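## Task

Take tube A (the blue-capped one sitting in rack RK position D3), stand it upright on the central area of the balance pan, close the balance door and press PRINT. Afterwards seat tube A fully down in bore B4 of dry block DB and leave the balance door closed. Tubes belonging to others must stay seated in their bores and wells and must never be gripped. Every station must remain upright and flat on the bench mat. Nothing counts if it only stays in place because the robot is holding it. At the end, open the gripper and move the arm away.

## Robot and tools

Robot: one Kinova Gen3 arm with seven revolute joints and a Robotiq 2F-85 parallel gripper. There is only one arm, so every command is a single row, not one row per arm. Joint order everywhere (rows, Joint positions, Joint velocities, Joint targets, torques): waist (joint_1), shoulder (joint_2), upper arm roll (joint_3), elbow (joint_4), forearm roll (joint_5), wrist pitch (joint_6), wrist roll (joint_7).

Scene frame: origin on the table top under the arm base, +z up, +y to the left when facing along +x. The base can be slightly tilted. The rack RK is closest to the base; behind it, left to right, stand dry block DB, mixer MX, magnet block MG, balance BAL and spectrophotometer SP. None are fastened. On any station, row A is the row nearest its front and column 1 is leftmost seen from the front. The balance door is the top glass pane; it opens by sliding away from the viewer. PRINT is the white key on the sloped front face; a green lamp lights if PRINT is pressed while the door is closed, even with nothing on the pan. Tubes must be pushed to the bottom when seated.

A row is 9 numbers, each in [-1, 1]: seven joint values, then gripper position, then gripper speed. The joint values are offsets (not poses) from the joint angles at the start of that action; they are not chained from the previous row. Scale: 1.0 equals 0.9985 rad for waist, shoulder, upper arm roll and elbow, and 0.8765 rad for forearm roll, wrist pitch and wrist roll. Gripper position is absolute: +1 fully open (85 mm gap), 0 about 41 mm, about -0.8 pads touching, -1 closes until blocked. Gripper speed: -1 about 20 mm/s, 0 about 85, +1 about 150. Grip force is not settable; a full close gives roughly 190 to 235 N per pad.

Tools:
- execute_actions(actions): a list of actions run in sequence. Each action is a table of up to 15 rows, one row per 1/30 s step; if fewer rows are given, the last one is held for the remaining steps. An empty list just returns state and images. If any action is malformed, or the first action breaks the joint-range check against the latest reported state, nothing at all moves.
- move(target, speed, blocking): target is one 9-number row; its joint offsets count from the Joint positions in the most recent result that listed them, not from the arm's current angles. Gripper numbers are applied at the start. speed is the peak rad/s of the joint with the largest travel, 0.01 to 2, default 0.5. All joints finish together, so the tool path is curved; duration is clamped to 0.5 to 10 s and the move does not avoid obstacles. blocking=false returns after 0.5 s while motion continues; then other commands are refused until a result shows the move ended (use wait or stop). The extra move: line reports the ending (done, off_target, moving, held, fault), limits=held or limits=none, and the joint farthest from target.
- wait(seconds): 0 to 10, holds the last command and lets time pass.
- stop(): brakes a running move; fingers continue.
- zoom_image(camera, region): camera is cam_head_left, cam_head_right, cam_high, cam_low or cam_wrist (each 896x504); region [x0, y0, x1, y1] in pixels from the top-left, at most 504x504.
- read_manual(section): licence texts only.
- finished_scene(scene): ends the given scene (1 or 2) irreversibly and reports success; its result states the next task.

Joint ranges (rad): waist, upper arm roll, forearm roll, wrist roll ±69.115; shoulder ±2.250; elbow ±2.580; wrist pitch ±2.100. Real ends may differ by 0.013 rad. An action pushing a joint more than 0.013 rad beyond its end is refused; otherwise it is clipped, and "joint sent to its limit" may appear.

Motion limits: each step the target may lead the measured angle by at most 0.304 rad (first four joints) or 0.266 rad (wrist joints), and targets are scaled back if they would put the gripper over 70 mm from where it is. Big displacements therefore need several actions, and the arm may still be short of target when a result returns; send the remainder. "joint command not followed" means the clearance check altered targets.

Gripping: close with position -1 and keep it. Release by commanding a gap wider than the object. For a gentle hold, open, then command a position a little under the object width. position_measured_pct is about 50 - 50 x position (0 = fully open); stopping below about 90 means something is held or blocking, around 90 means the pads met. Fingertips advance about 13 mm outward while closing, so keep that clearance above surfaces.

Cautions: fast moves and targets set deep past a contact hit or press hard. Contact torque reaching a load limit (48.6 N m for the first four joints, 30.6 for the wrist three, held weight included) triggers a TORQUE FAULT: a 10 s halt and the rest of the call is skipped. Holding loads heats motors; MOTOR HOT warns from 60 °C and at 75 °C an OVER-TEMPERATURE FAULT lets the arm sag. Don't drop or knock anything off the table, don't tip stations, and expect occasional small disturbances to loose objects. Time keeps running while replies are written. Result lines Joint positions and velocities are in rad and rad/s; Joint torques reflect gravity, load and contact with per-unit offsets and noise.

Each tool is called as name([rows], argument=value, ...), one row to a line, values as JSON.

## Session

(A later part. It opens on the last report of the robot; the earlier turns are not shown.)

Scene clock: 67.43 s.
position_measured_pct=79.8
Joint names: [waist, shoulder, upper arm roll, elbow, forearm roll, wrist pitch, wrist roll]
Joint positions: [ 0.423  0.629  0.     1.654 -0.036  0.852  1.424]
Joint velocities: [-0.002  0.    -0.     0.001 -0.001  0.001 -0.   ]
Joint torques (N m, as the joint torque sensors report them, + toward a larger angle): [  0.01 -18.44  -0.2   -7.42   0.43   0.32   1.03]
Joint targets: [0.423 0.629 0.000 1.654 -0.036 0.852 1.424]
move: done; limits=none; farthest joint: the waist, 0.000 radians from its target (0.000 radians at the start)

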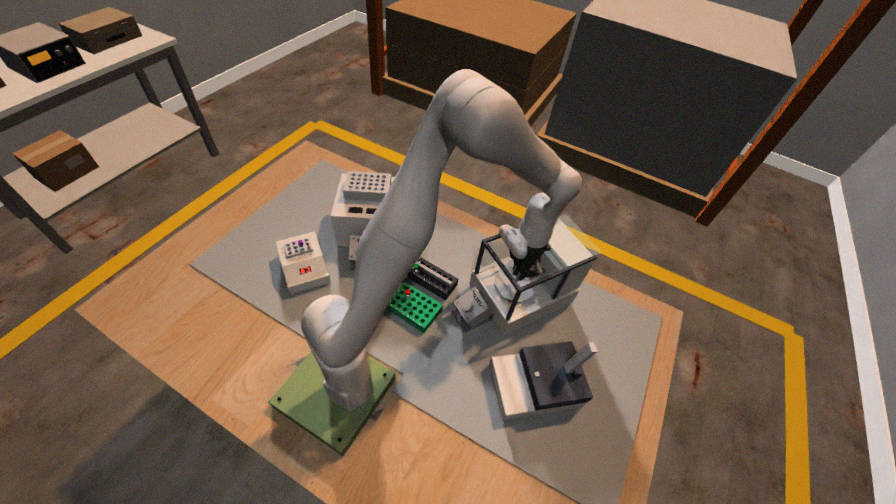

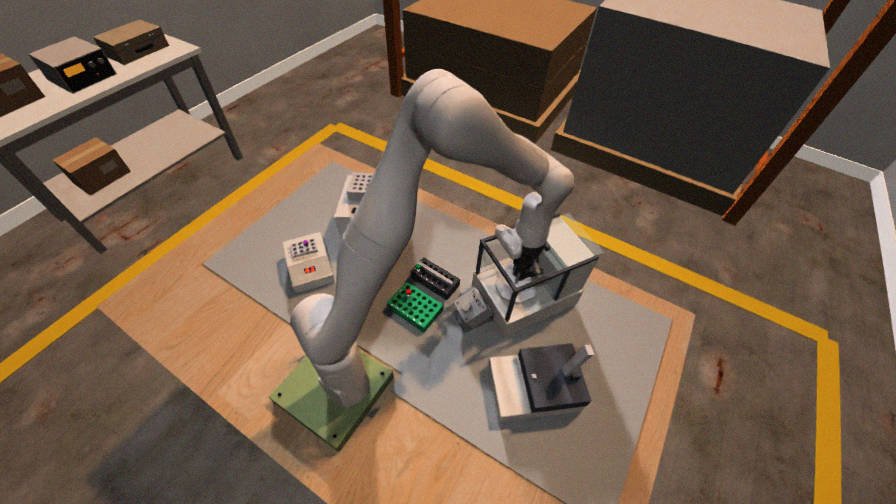

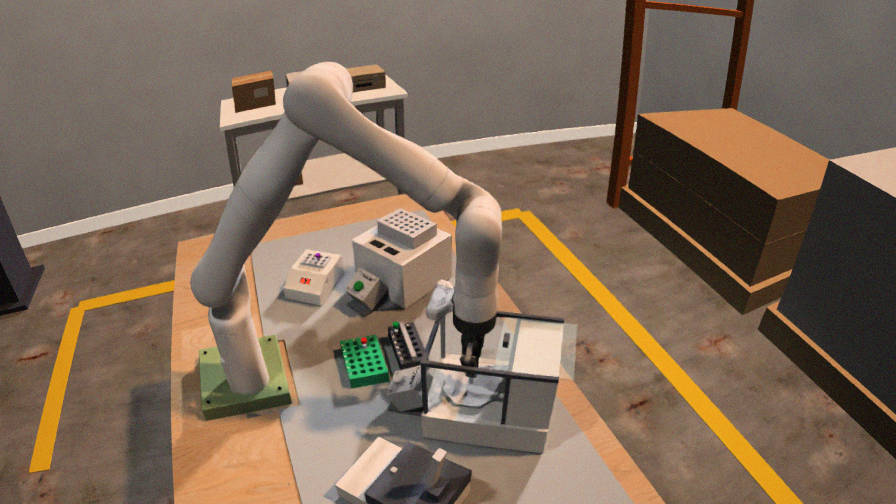

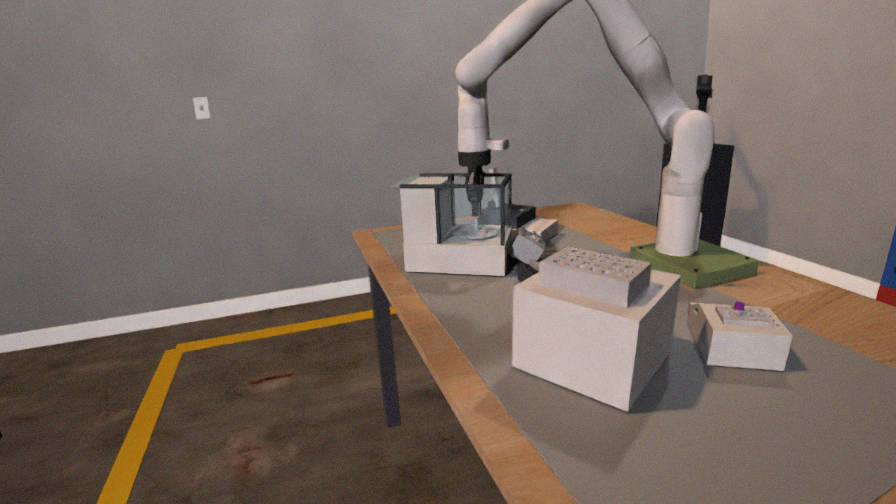

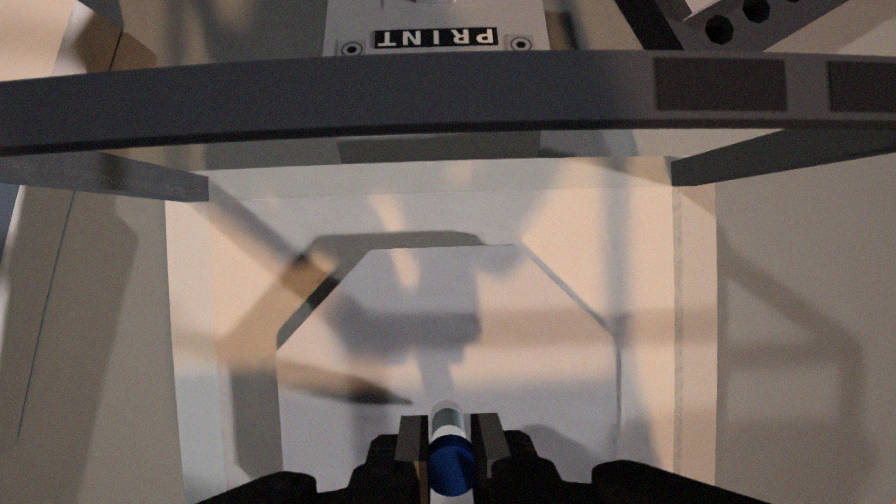

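move(target=[0,0.0045,0,0.0033,0,-0.0089,0,-0.63,-0.5], speed=0.015)

zoom_image(camera="cam_wrist", region=[370,320,530,480])

Scene clock: 68.43 s.
position_measured_pct=79.8
Joint names: [waist, shoulder, upper arm roll, elbow, forearm roll, wrist pitch, wrist roll]
Joint positions: [ 0.423  0.634  0.     1.658 -0.036  0.845  1.424]
Joint velocities: [-0.     0.001 -0.    -0.    -0.001 -0.    -0.   ]
Joint torques (N m, as the joint torque sensors report them, + toward a larger angle): [  0.18 -18.18  -0.07  -7.82   0.24  -0.06   0.54]
Joint targets: [0.423 0.634 0.000 1.658 -0.036 0.845 1.424]
move: done; limits=none; farthest joint: the waist, 0.000 radians from its target (0.000 radians at the start)

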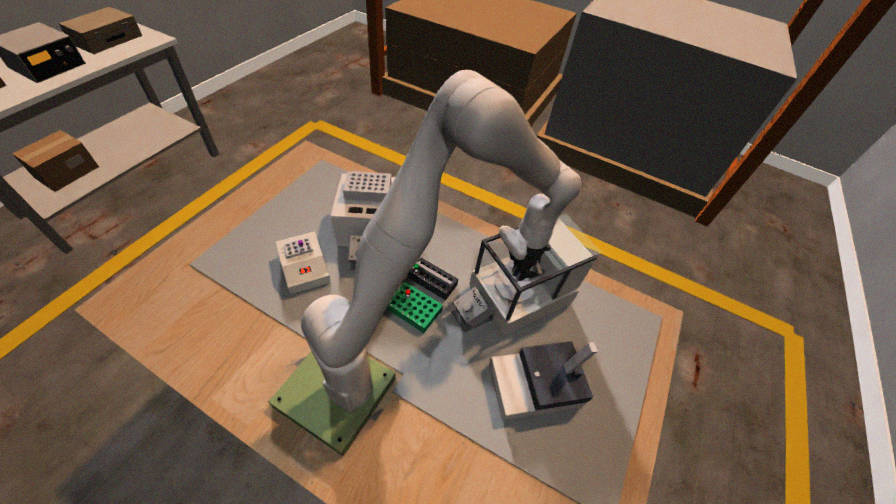

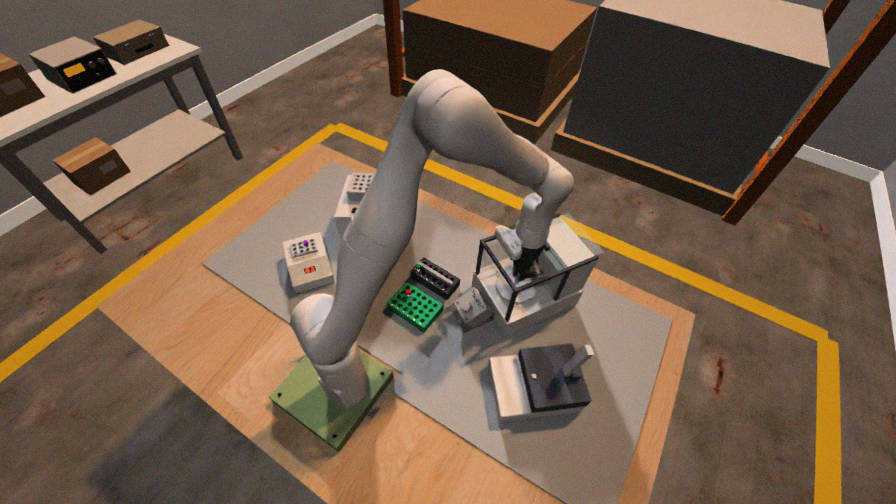

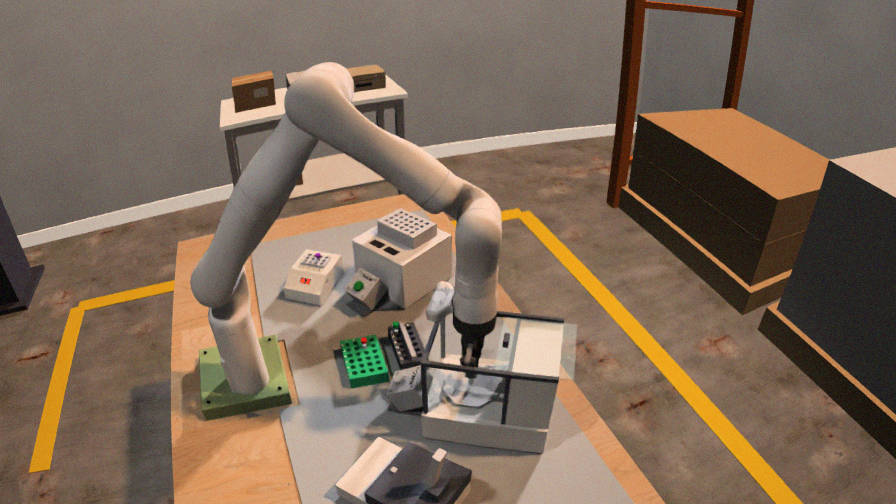

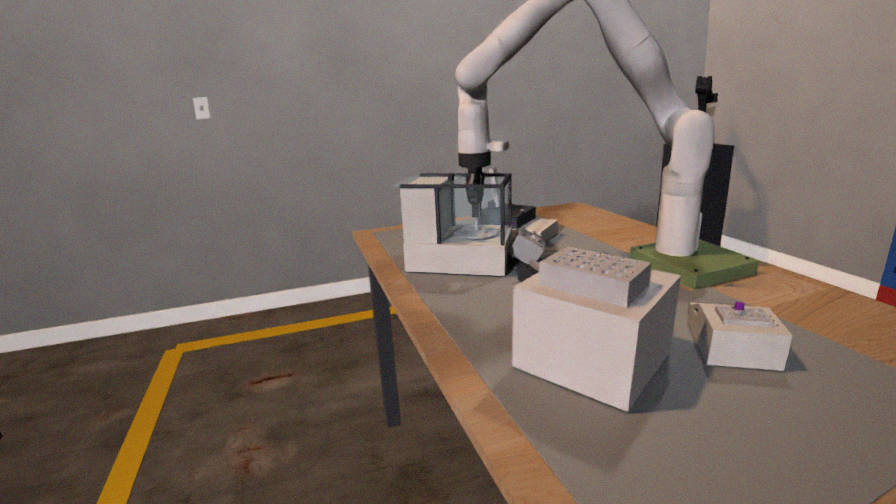

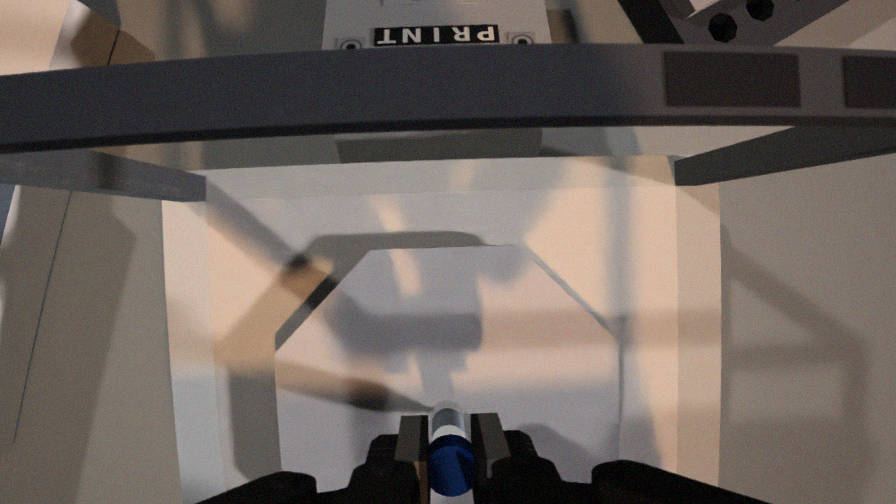

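Region (370, 320, 530, 480) of cam_wrist's 896x504 image, scaled by 3.150.

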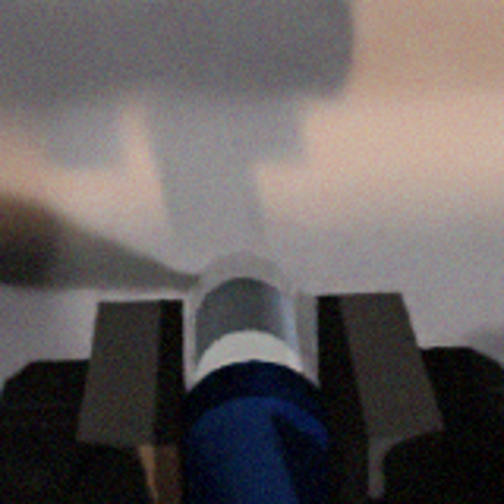

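execute_actions([
  [[0,0.0003,0,0.0002,0,-0.0006,0,-0.63,-0.5],[0,0.0006,0,0.0004,0,-0.0012,0,-0.63,-0.5],[0,0.0009,0,0.0007,0,-0.0018,0,-0.63,-0.5],[0,0.0012,0,0.0009,0,-0.0024,0,-0.63,-0.5],[0,0.0015,0,0.0011,0,-0.003,0,-0.63,-0.5]],
])

zoom_image(camera="cam_wrist", region=[370,320,530,480])

Scene clock: 69.33 s.
position_measured_pct=79.8
Joint names: [waist, shoulder, upper arm roll, elbow, forearm roll, wrist pitch, wrist roll]
Joint positions: [ 0.423  0.635  0.     1.659 -0.036  0.842  1.424]
Joint velocities: [ 0.001 -0.002  0.     0.     0.001 -0.001 -0.   ]
Joint torques (N m, as the joint torque sensors report them, + toward a larger angle): [  0.15 -18.49  -0.53  -8.01   0.17   0.53   0.57]
Joint targets: [0.423 0.635 0.000 1.659 -0.036 0.842 1.424]

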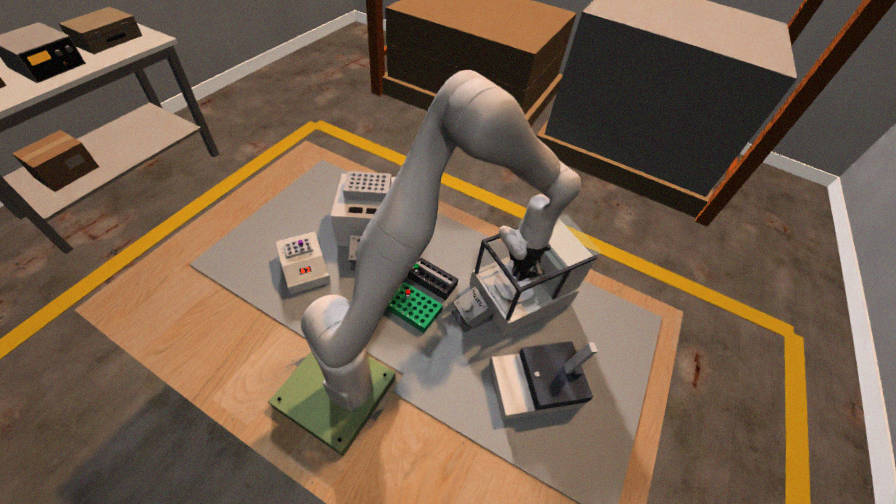

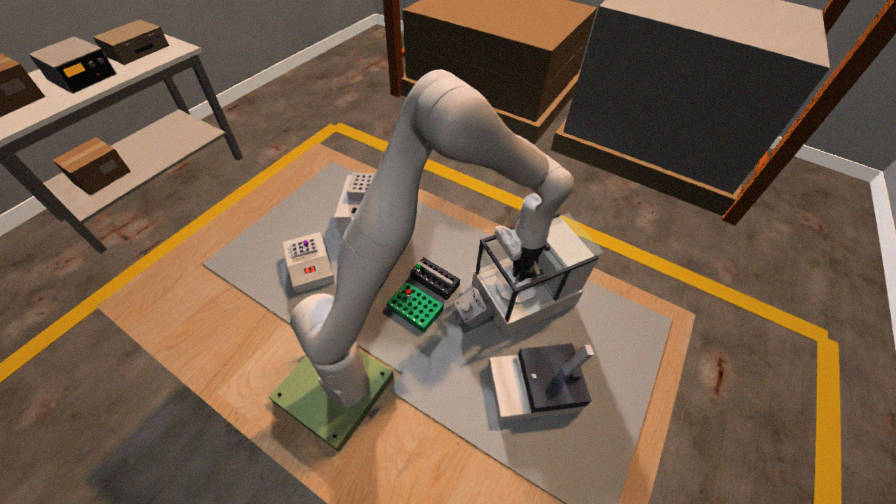

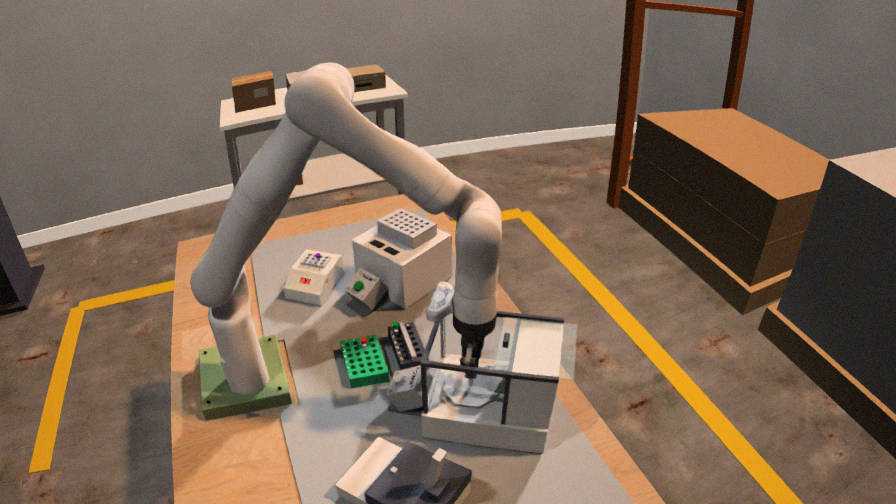

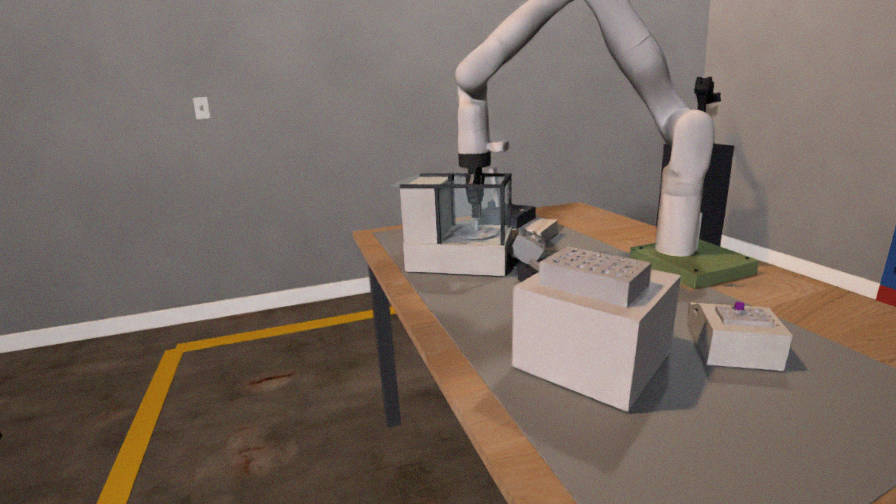

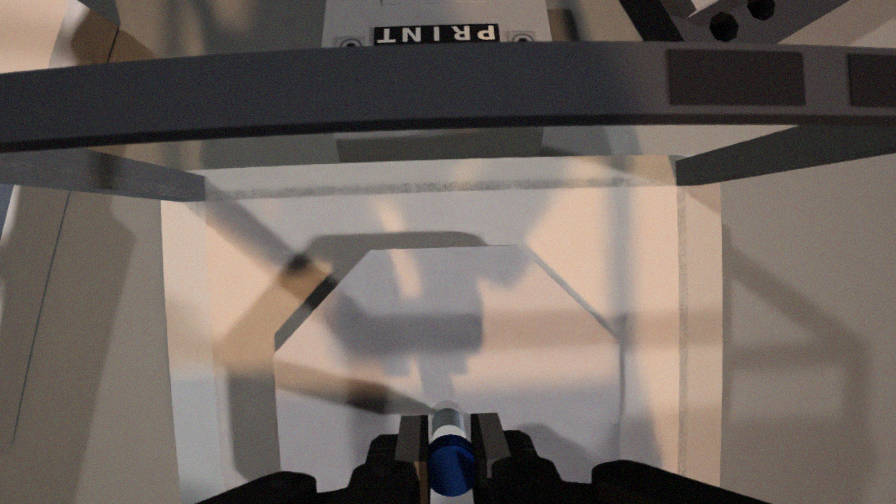

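Region (370, 320, 530, 480) of cam_wrist's 896x504 image, scaled by 3.150.

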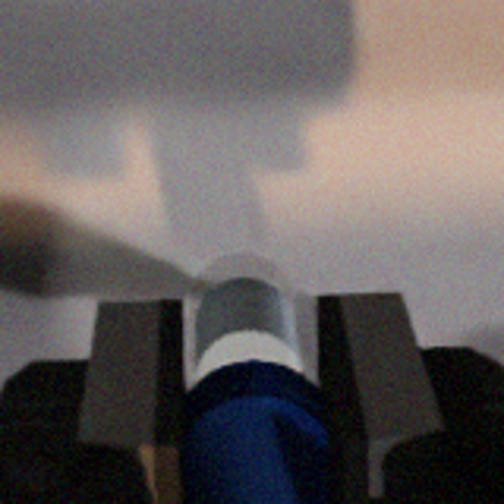

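execute_actions([
  [[0,0.0003,0,0.0002,0,-0.0006,0,-0.63,-0.5],[0,0.0006,0,0.0004,0,-0.0012,0,-0.63,-0.5],[0,0.0009,0,0.0007,0,-0.0018,0,-0.63,-0.5],[0,0.001,0,0.0008,0,-0.0021,0,-0.63,-0.5],[0,0.001,0,0.0008,0,-0.0021,0,-0.63,-0.5],[0,0.001,0,0.0008,0,-0.0021,0,-0.63,-0.5],[0,0.001,0,0.0008,0,-0.0021,0,-0.63,-0.5],[0,0.001,0,0.0008,0,-0.0021,0,-0.63,-0.5],[0,0.001,0,0.0008,0,-0.0021,0,-0.42,-1]],
  [[0,0,0,0,0,0,0,-0.42,-1]],
])

zoom_image(camera="cam_wrist", region=[370,344,530,504])

Scene clock: 70.77 s.
position_measured_pct=71.0
Joint names: [waist, shoulder, upper arm roll, elbow, forearm roll, wrist pitch, wrist roll]
Joint positions: [ 0.423  0.636  0.     1.66  -0.036  0.84   1.424]
Joint velocities: [ 0.    -0.004  0.     0.    -0.     0.     0.   ]
Joint torques (N m, as the joint torque sensors report them, + toward a larger angle): [  0.08 -18.48  -0.15  -7.94   0.46   0.25   0.63]
Joint targets: [0.423 0.636 0.000 1.660 -0.036 0.840 1.424]

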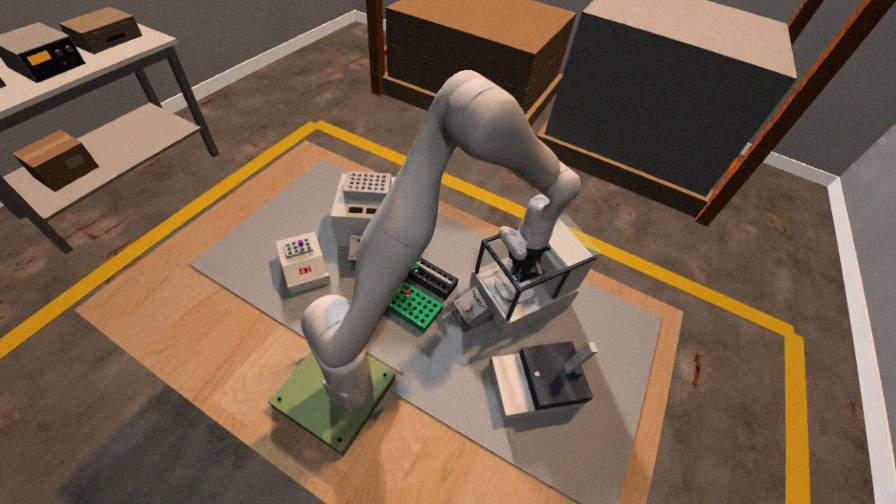

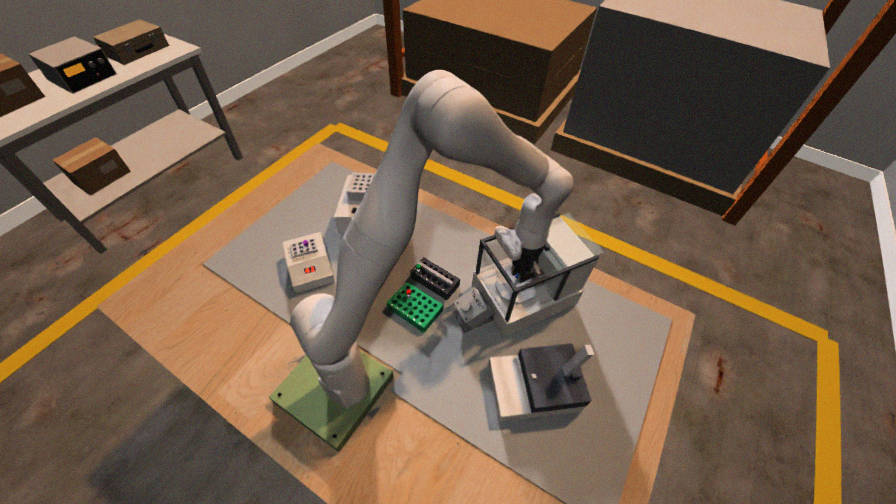

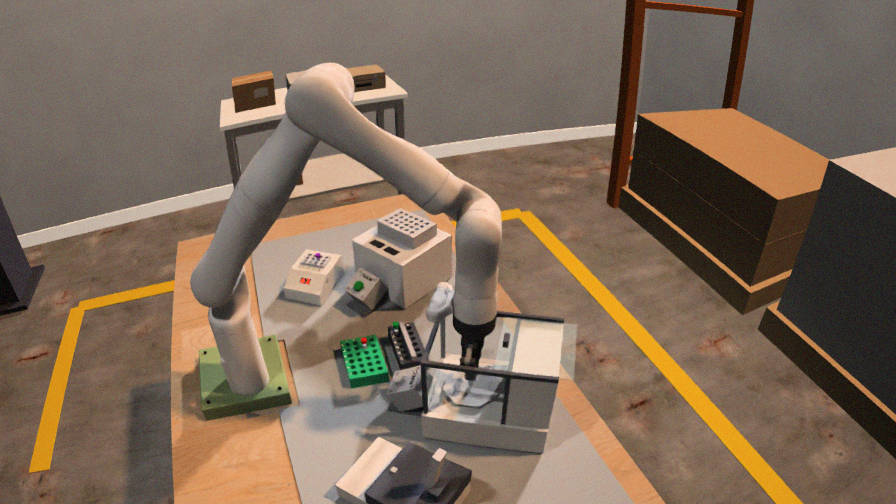

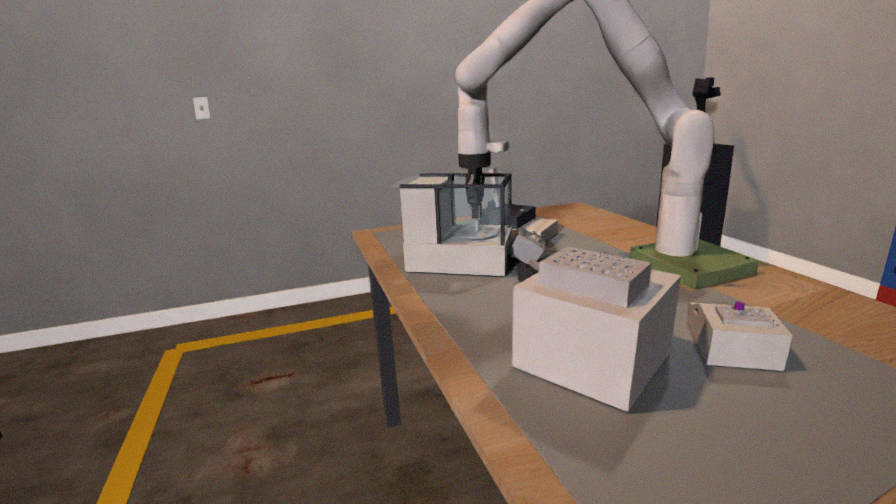

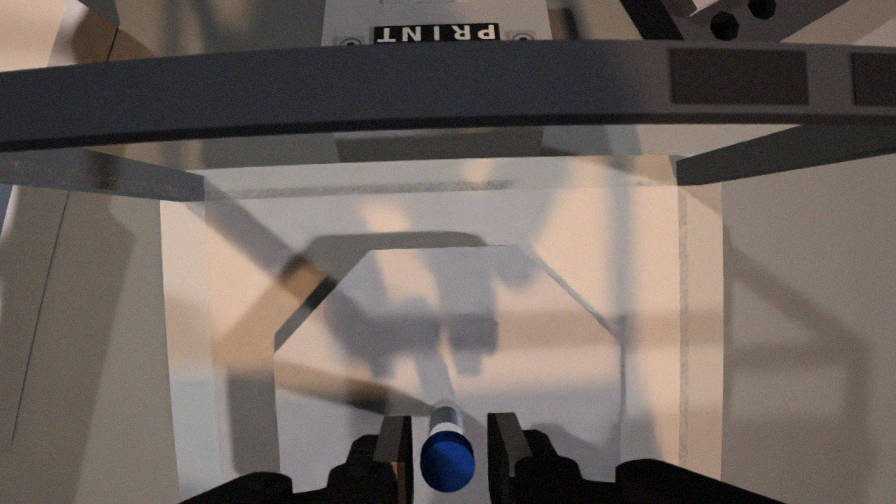

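Region (370, 344, 530, 504) of cam_wrist's 896x504 image, scaled by 3.150.

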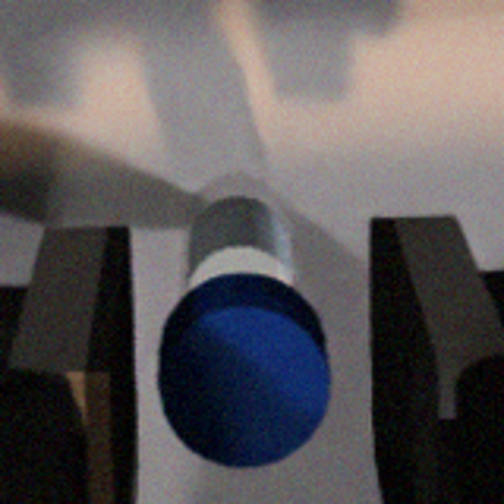

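move(target=[0,-0.037,0,-0.030,0,0.0776,0,-0.42,-0.5], speed=0.15)

move(target=[0.004,-0.1203,0,-0.1529,0.006,0.3107,-0.01,-0.85,0], speed=0.45)

Scene clock: 72.87 s.
position_measured_pct=71.0
Joint names: [waist, shoulder, upper arm roll, elbow, forearm roll, wrist pitch, wrist roll]
Joint positions: [ 0.423  0.6    0.     1.63  -0.036  0.908  1.424]
Joint velocities: [-0.001 -0.002  0.    -0.001 -0.     0.     0.   ]
Joint torques (N m, as the joint torque sensors report them, + toward a larger angle): [  0.18 -18.02  -0.32  -8.03   0.22   0.24   0.45]
Joint targets: [0.423 0.599 0.000 1.630 -0.036 0.908 1.424]
move: done; limits=none; farthest joint: the shoulder, 0.001 radians from its target (0.037 radians at the start)

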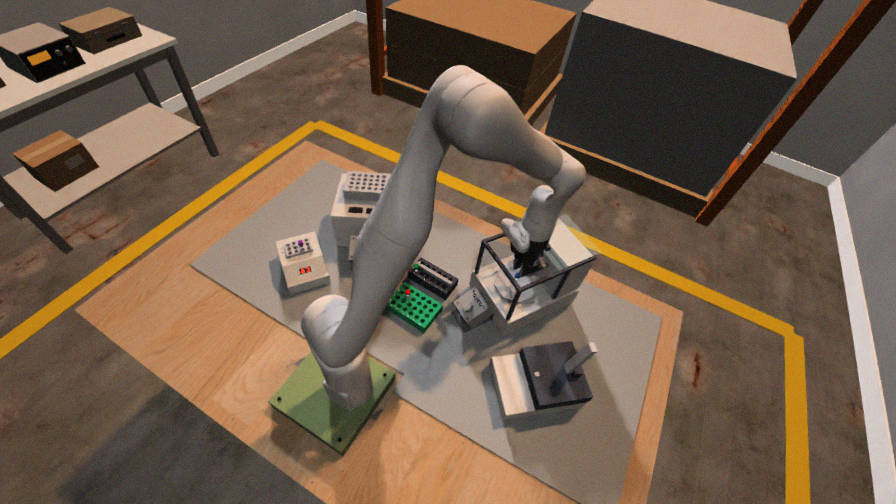

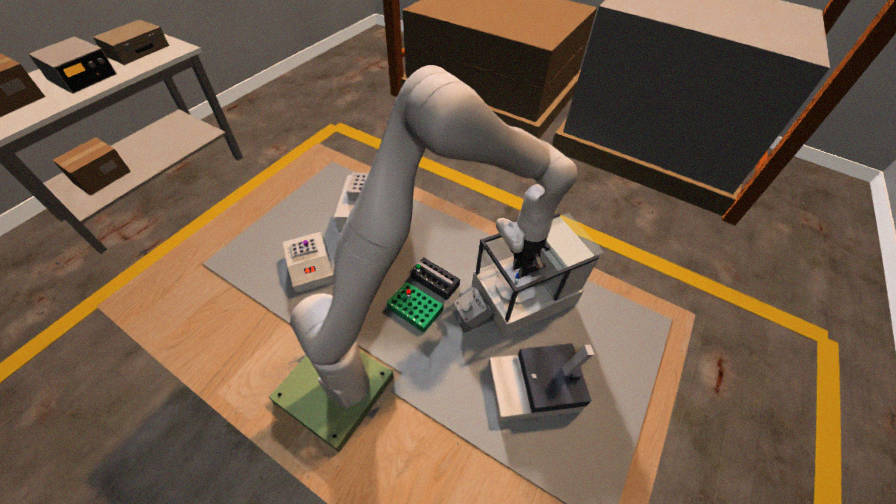

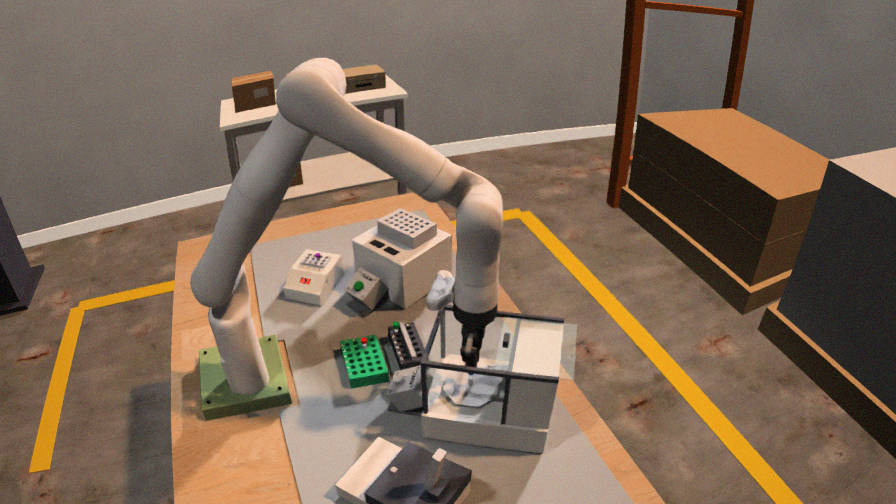

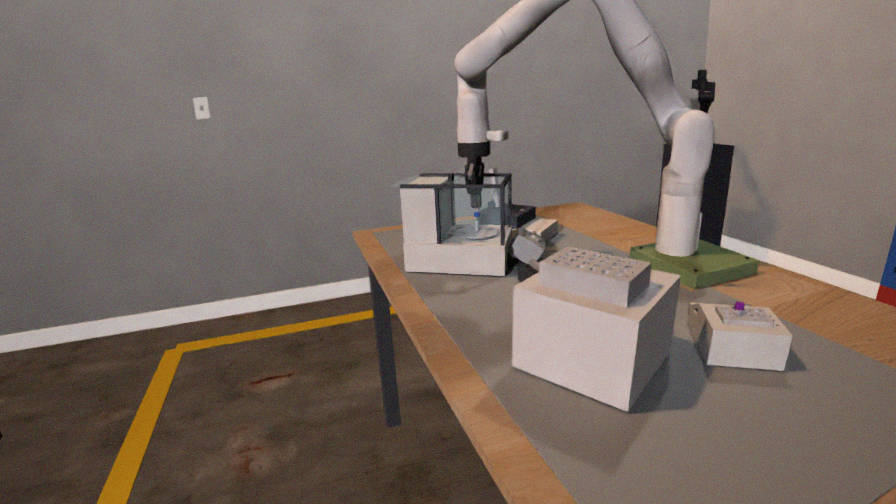

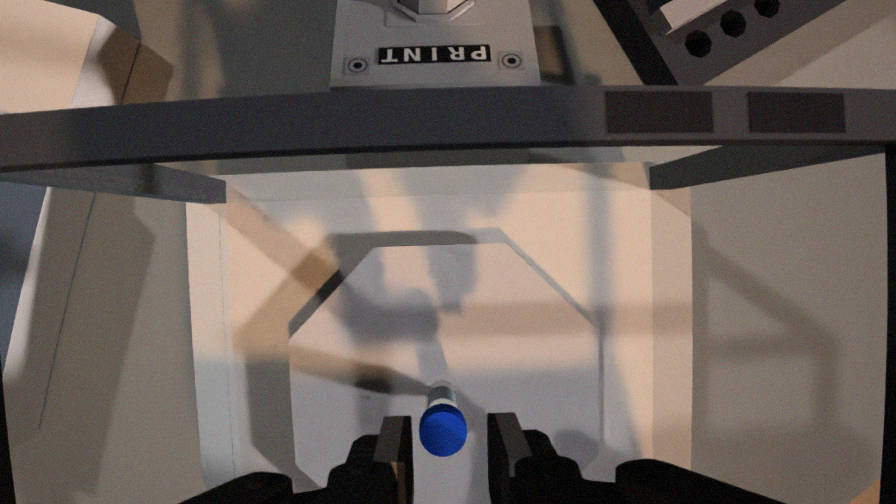

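Scene clock: 73.83 s.
position_measured_pct=90.5
Joint names: [waist, shoulder, upper arm roll, elbow, forearm roll, wrist pitch, wrist roll]
Joint positions: [ 0.427  0.48   0.     1.477 -0.031  1.181  1.415]
Joint velocities: [ 0.    -0.002  0.001 -0.    -0.002  0.002  0.   ]
Joint torques (N m, as the joint torque sensors report them, + toward a larger angle): [ -0.21 -17.14  -0.21  -8.66   0.21   0.25   0.68]
Joint targets: [0.427 0.479 0.000 1.477 -0.031 1.181 1.415]
move: done; limits=none; farthest joint: the waist, 0.000 radians from its target (0.004 radians at the start)

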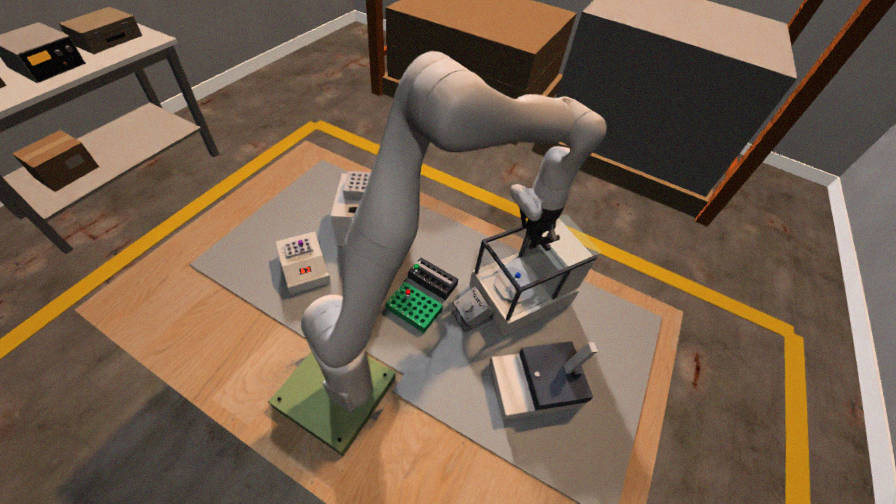

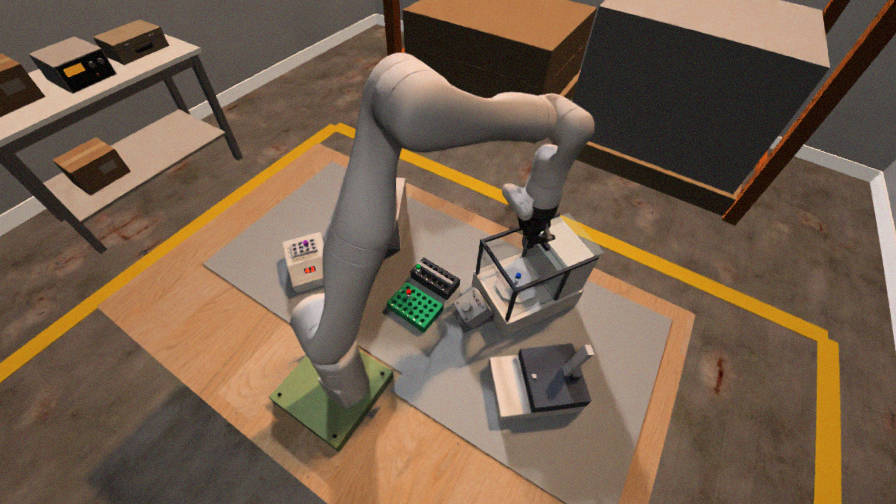

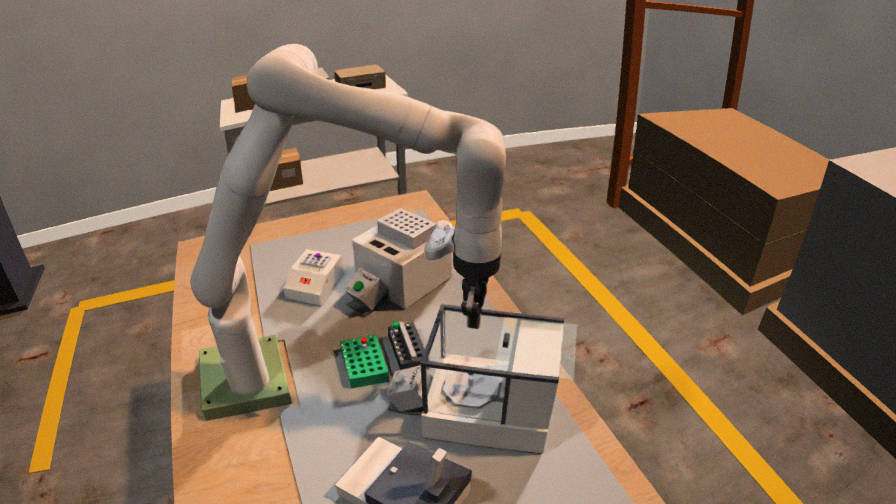

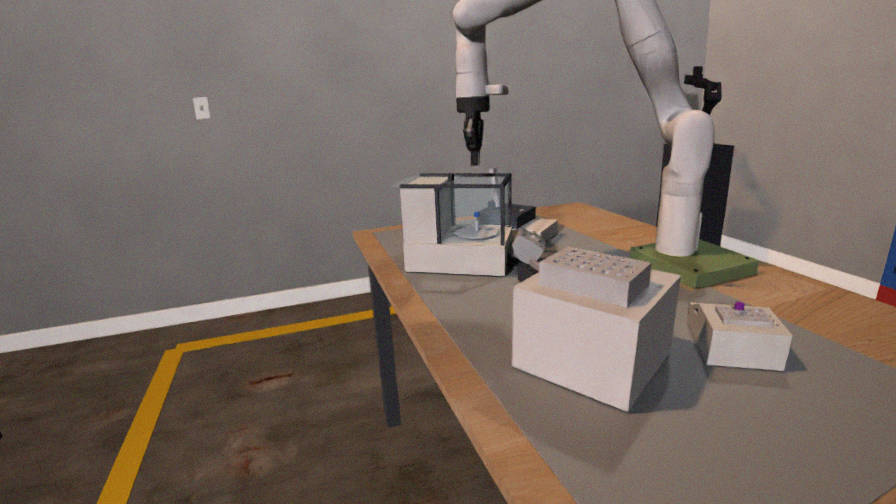

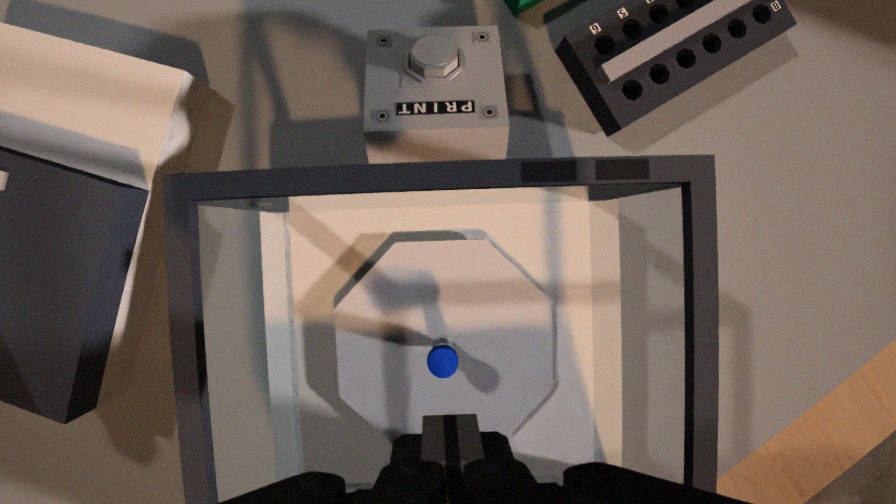

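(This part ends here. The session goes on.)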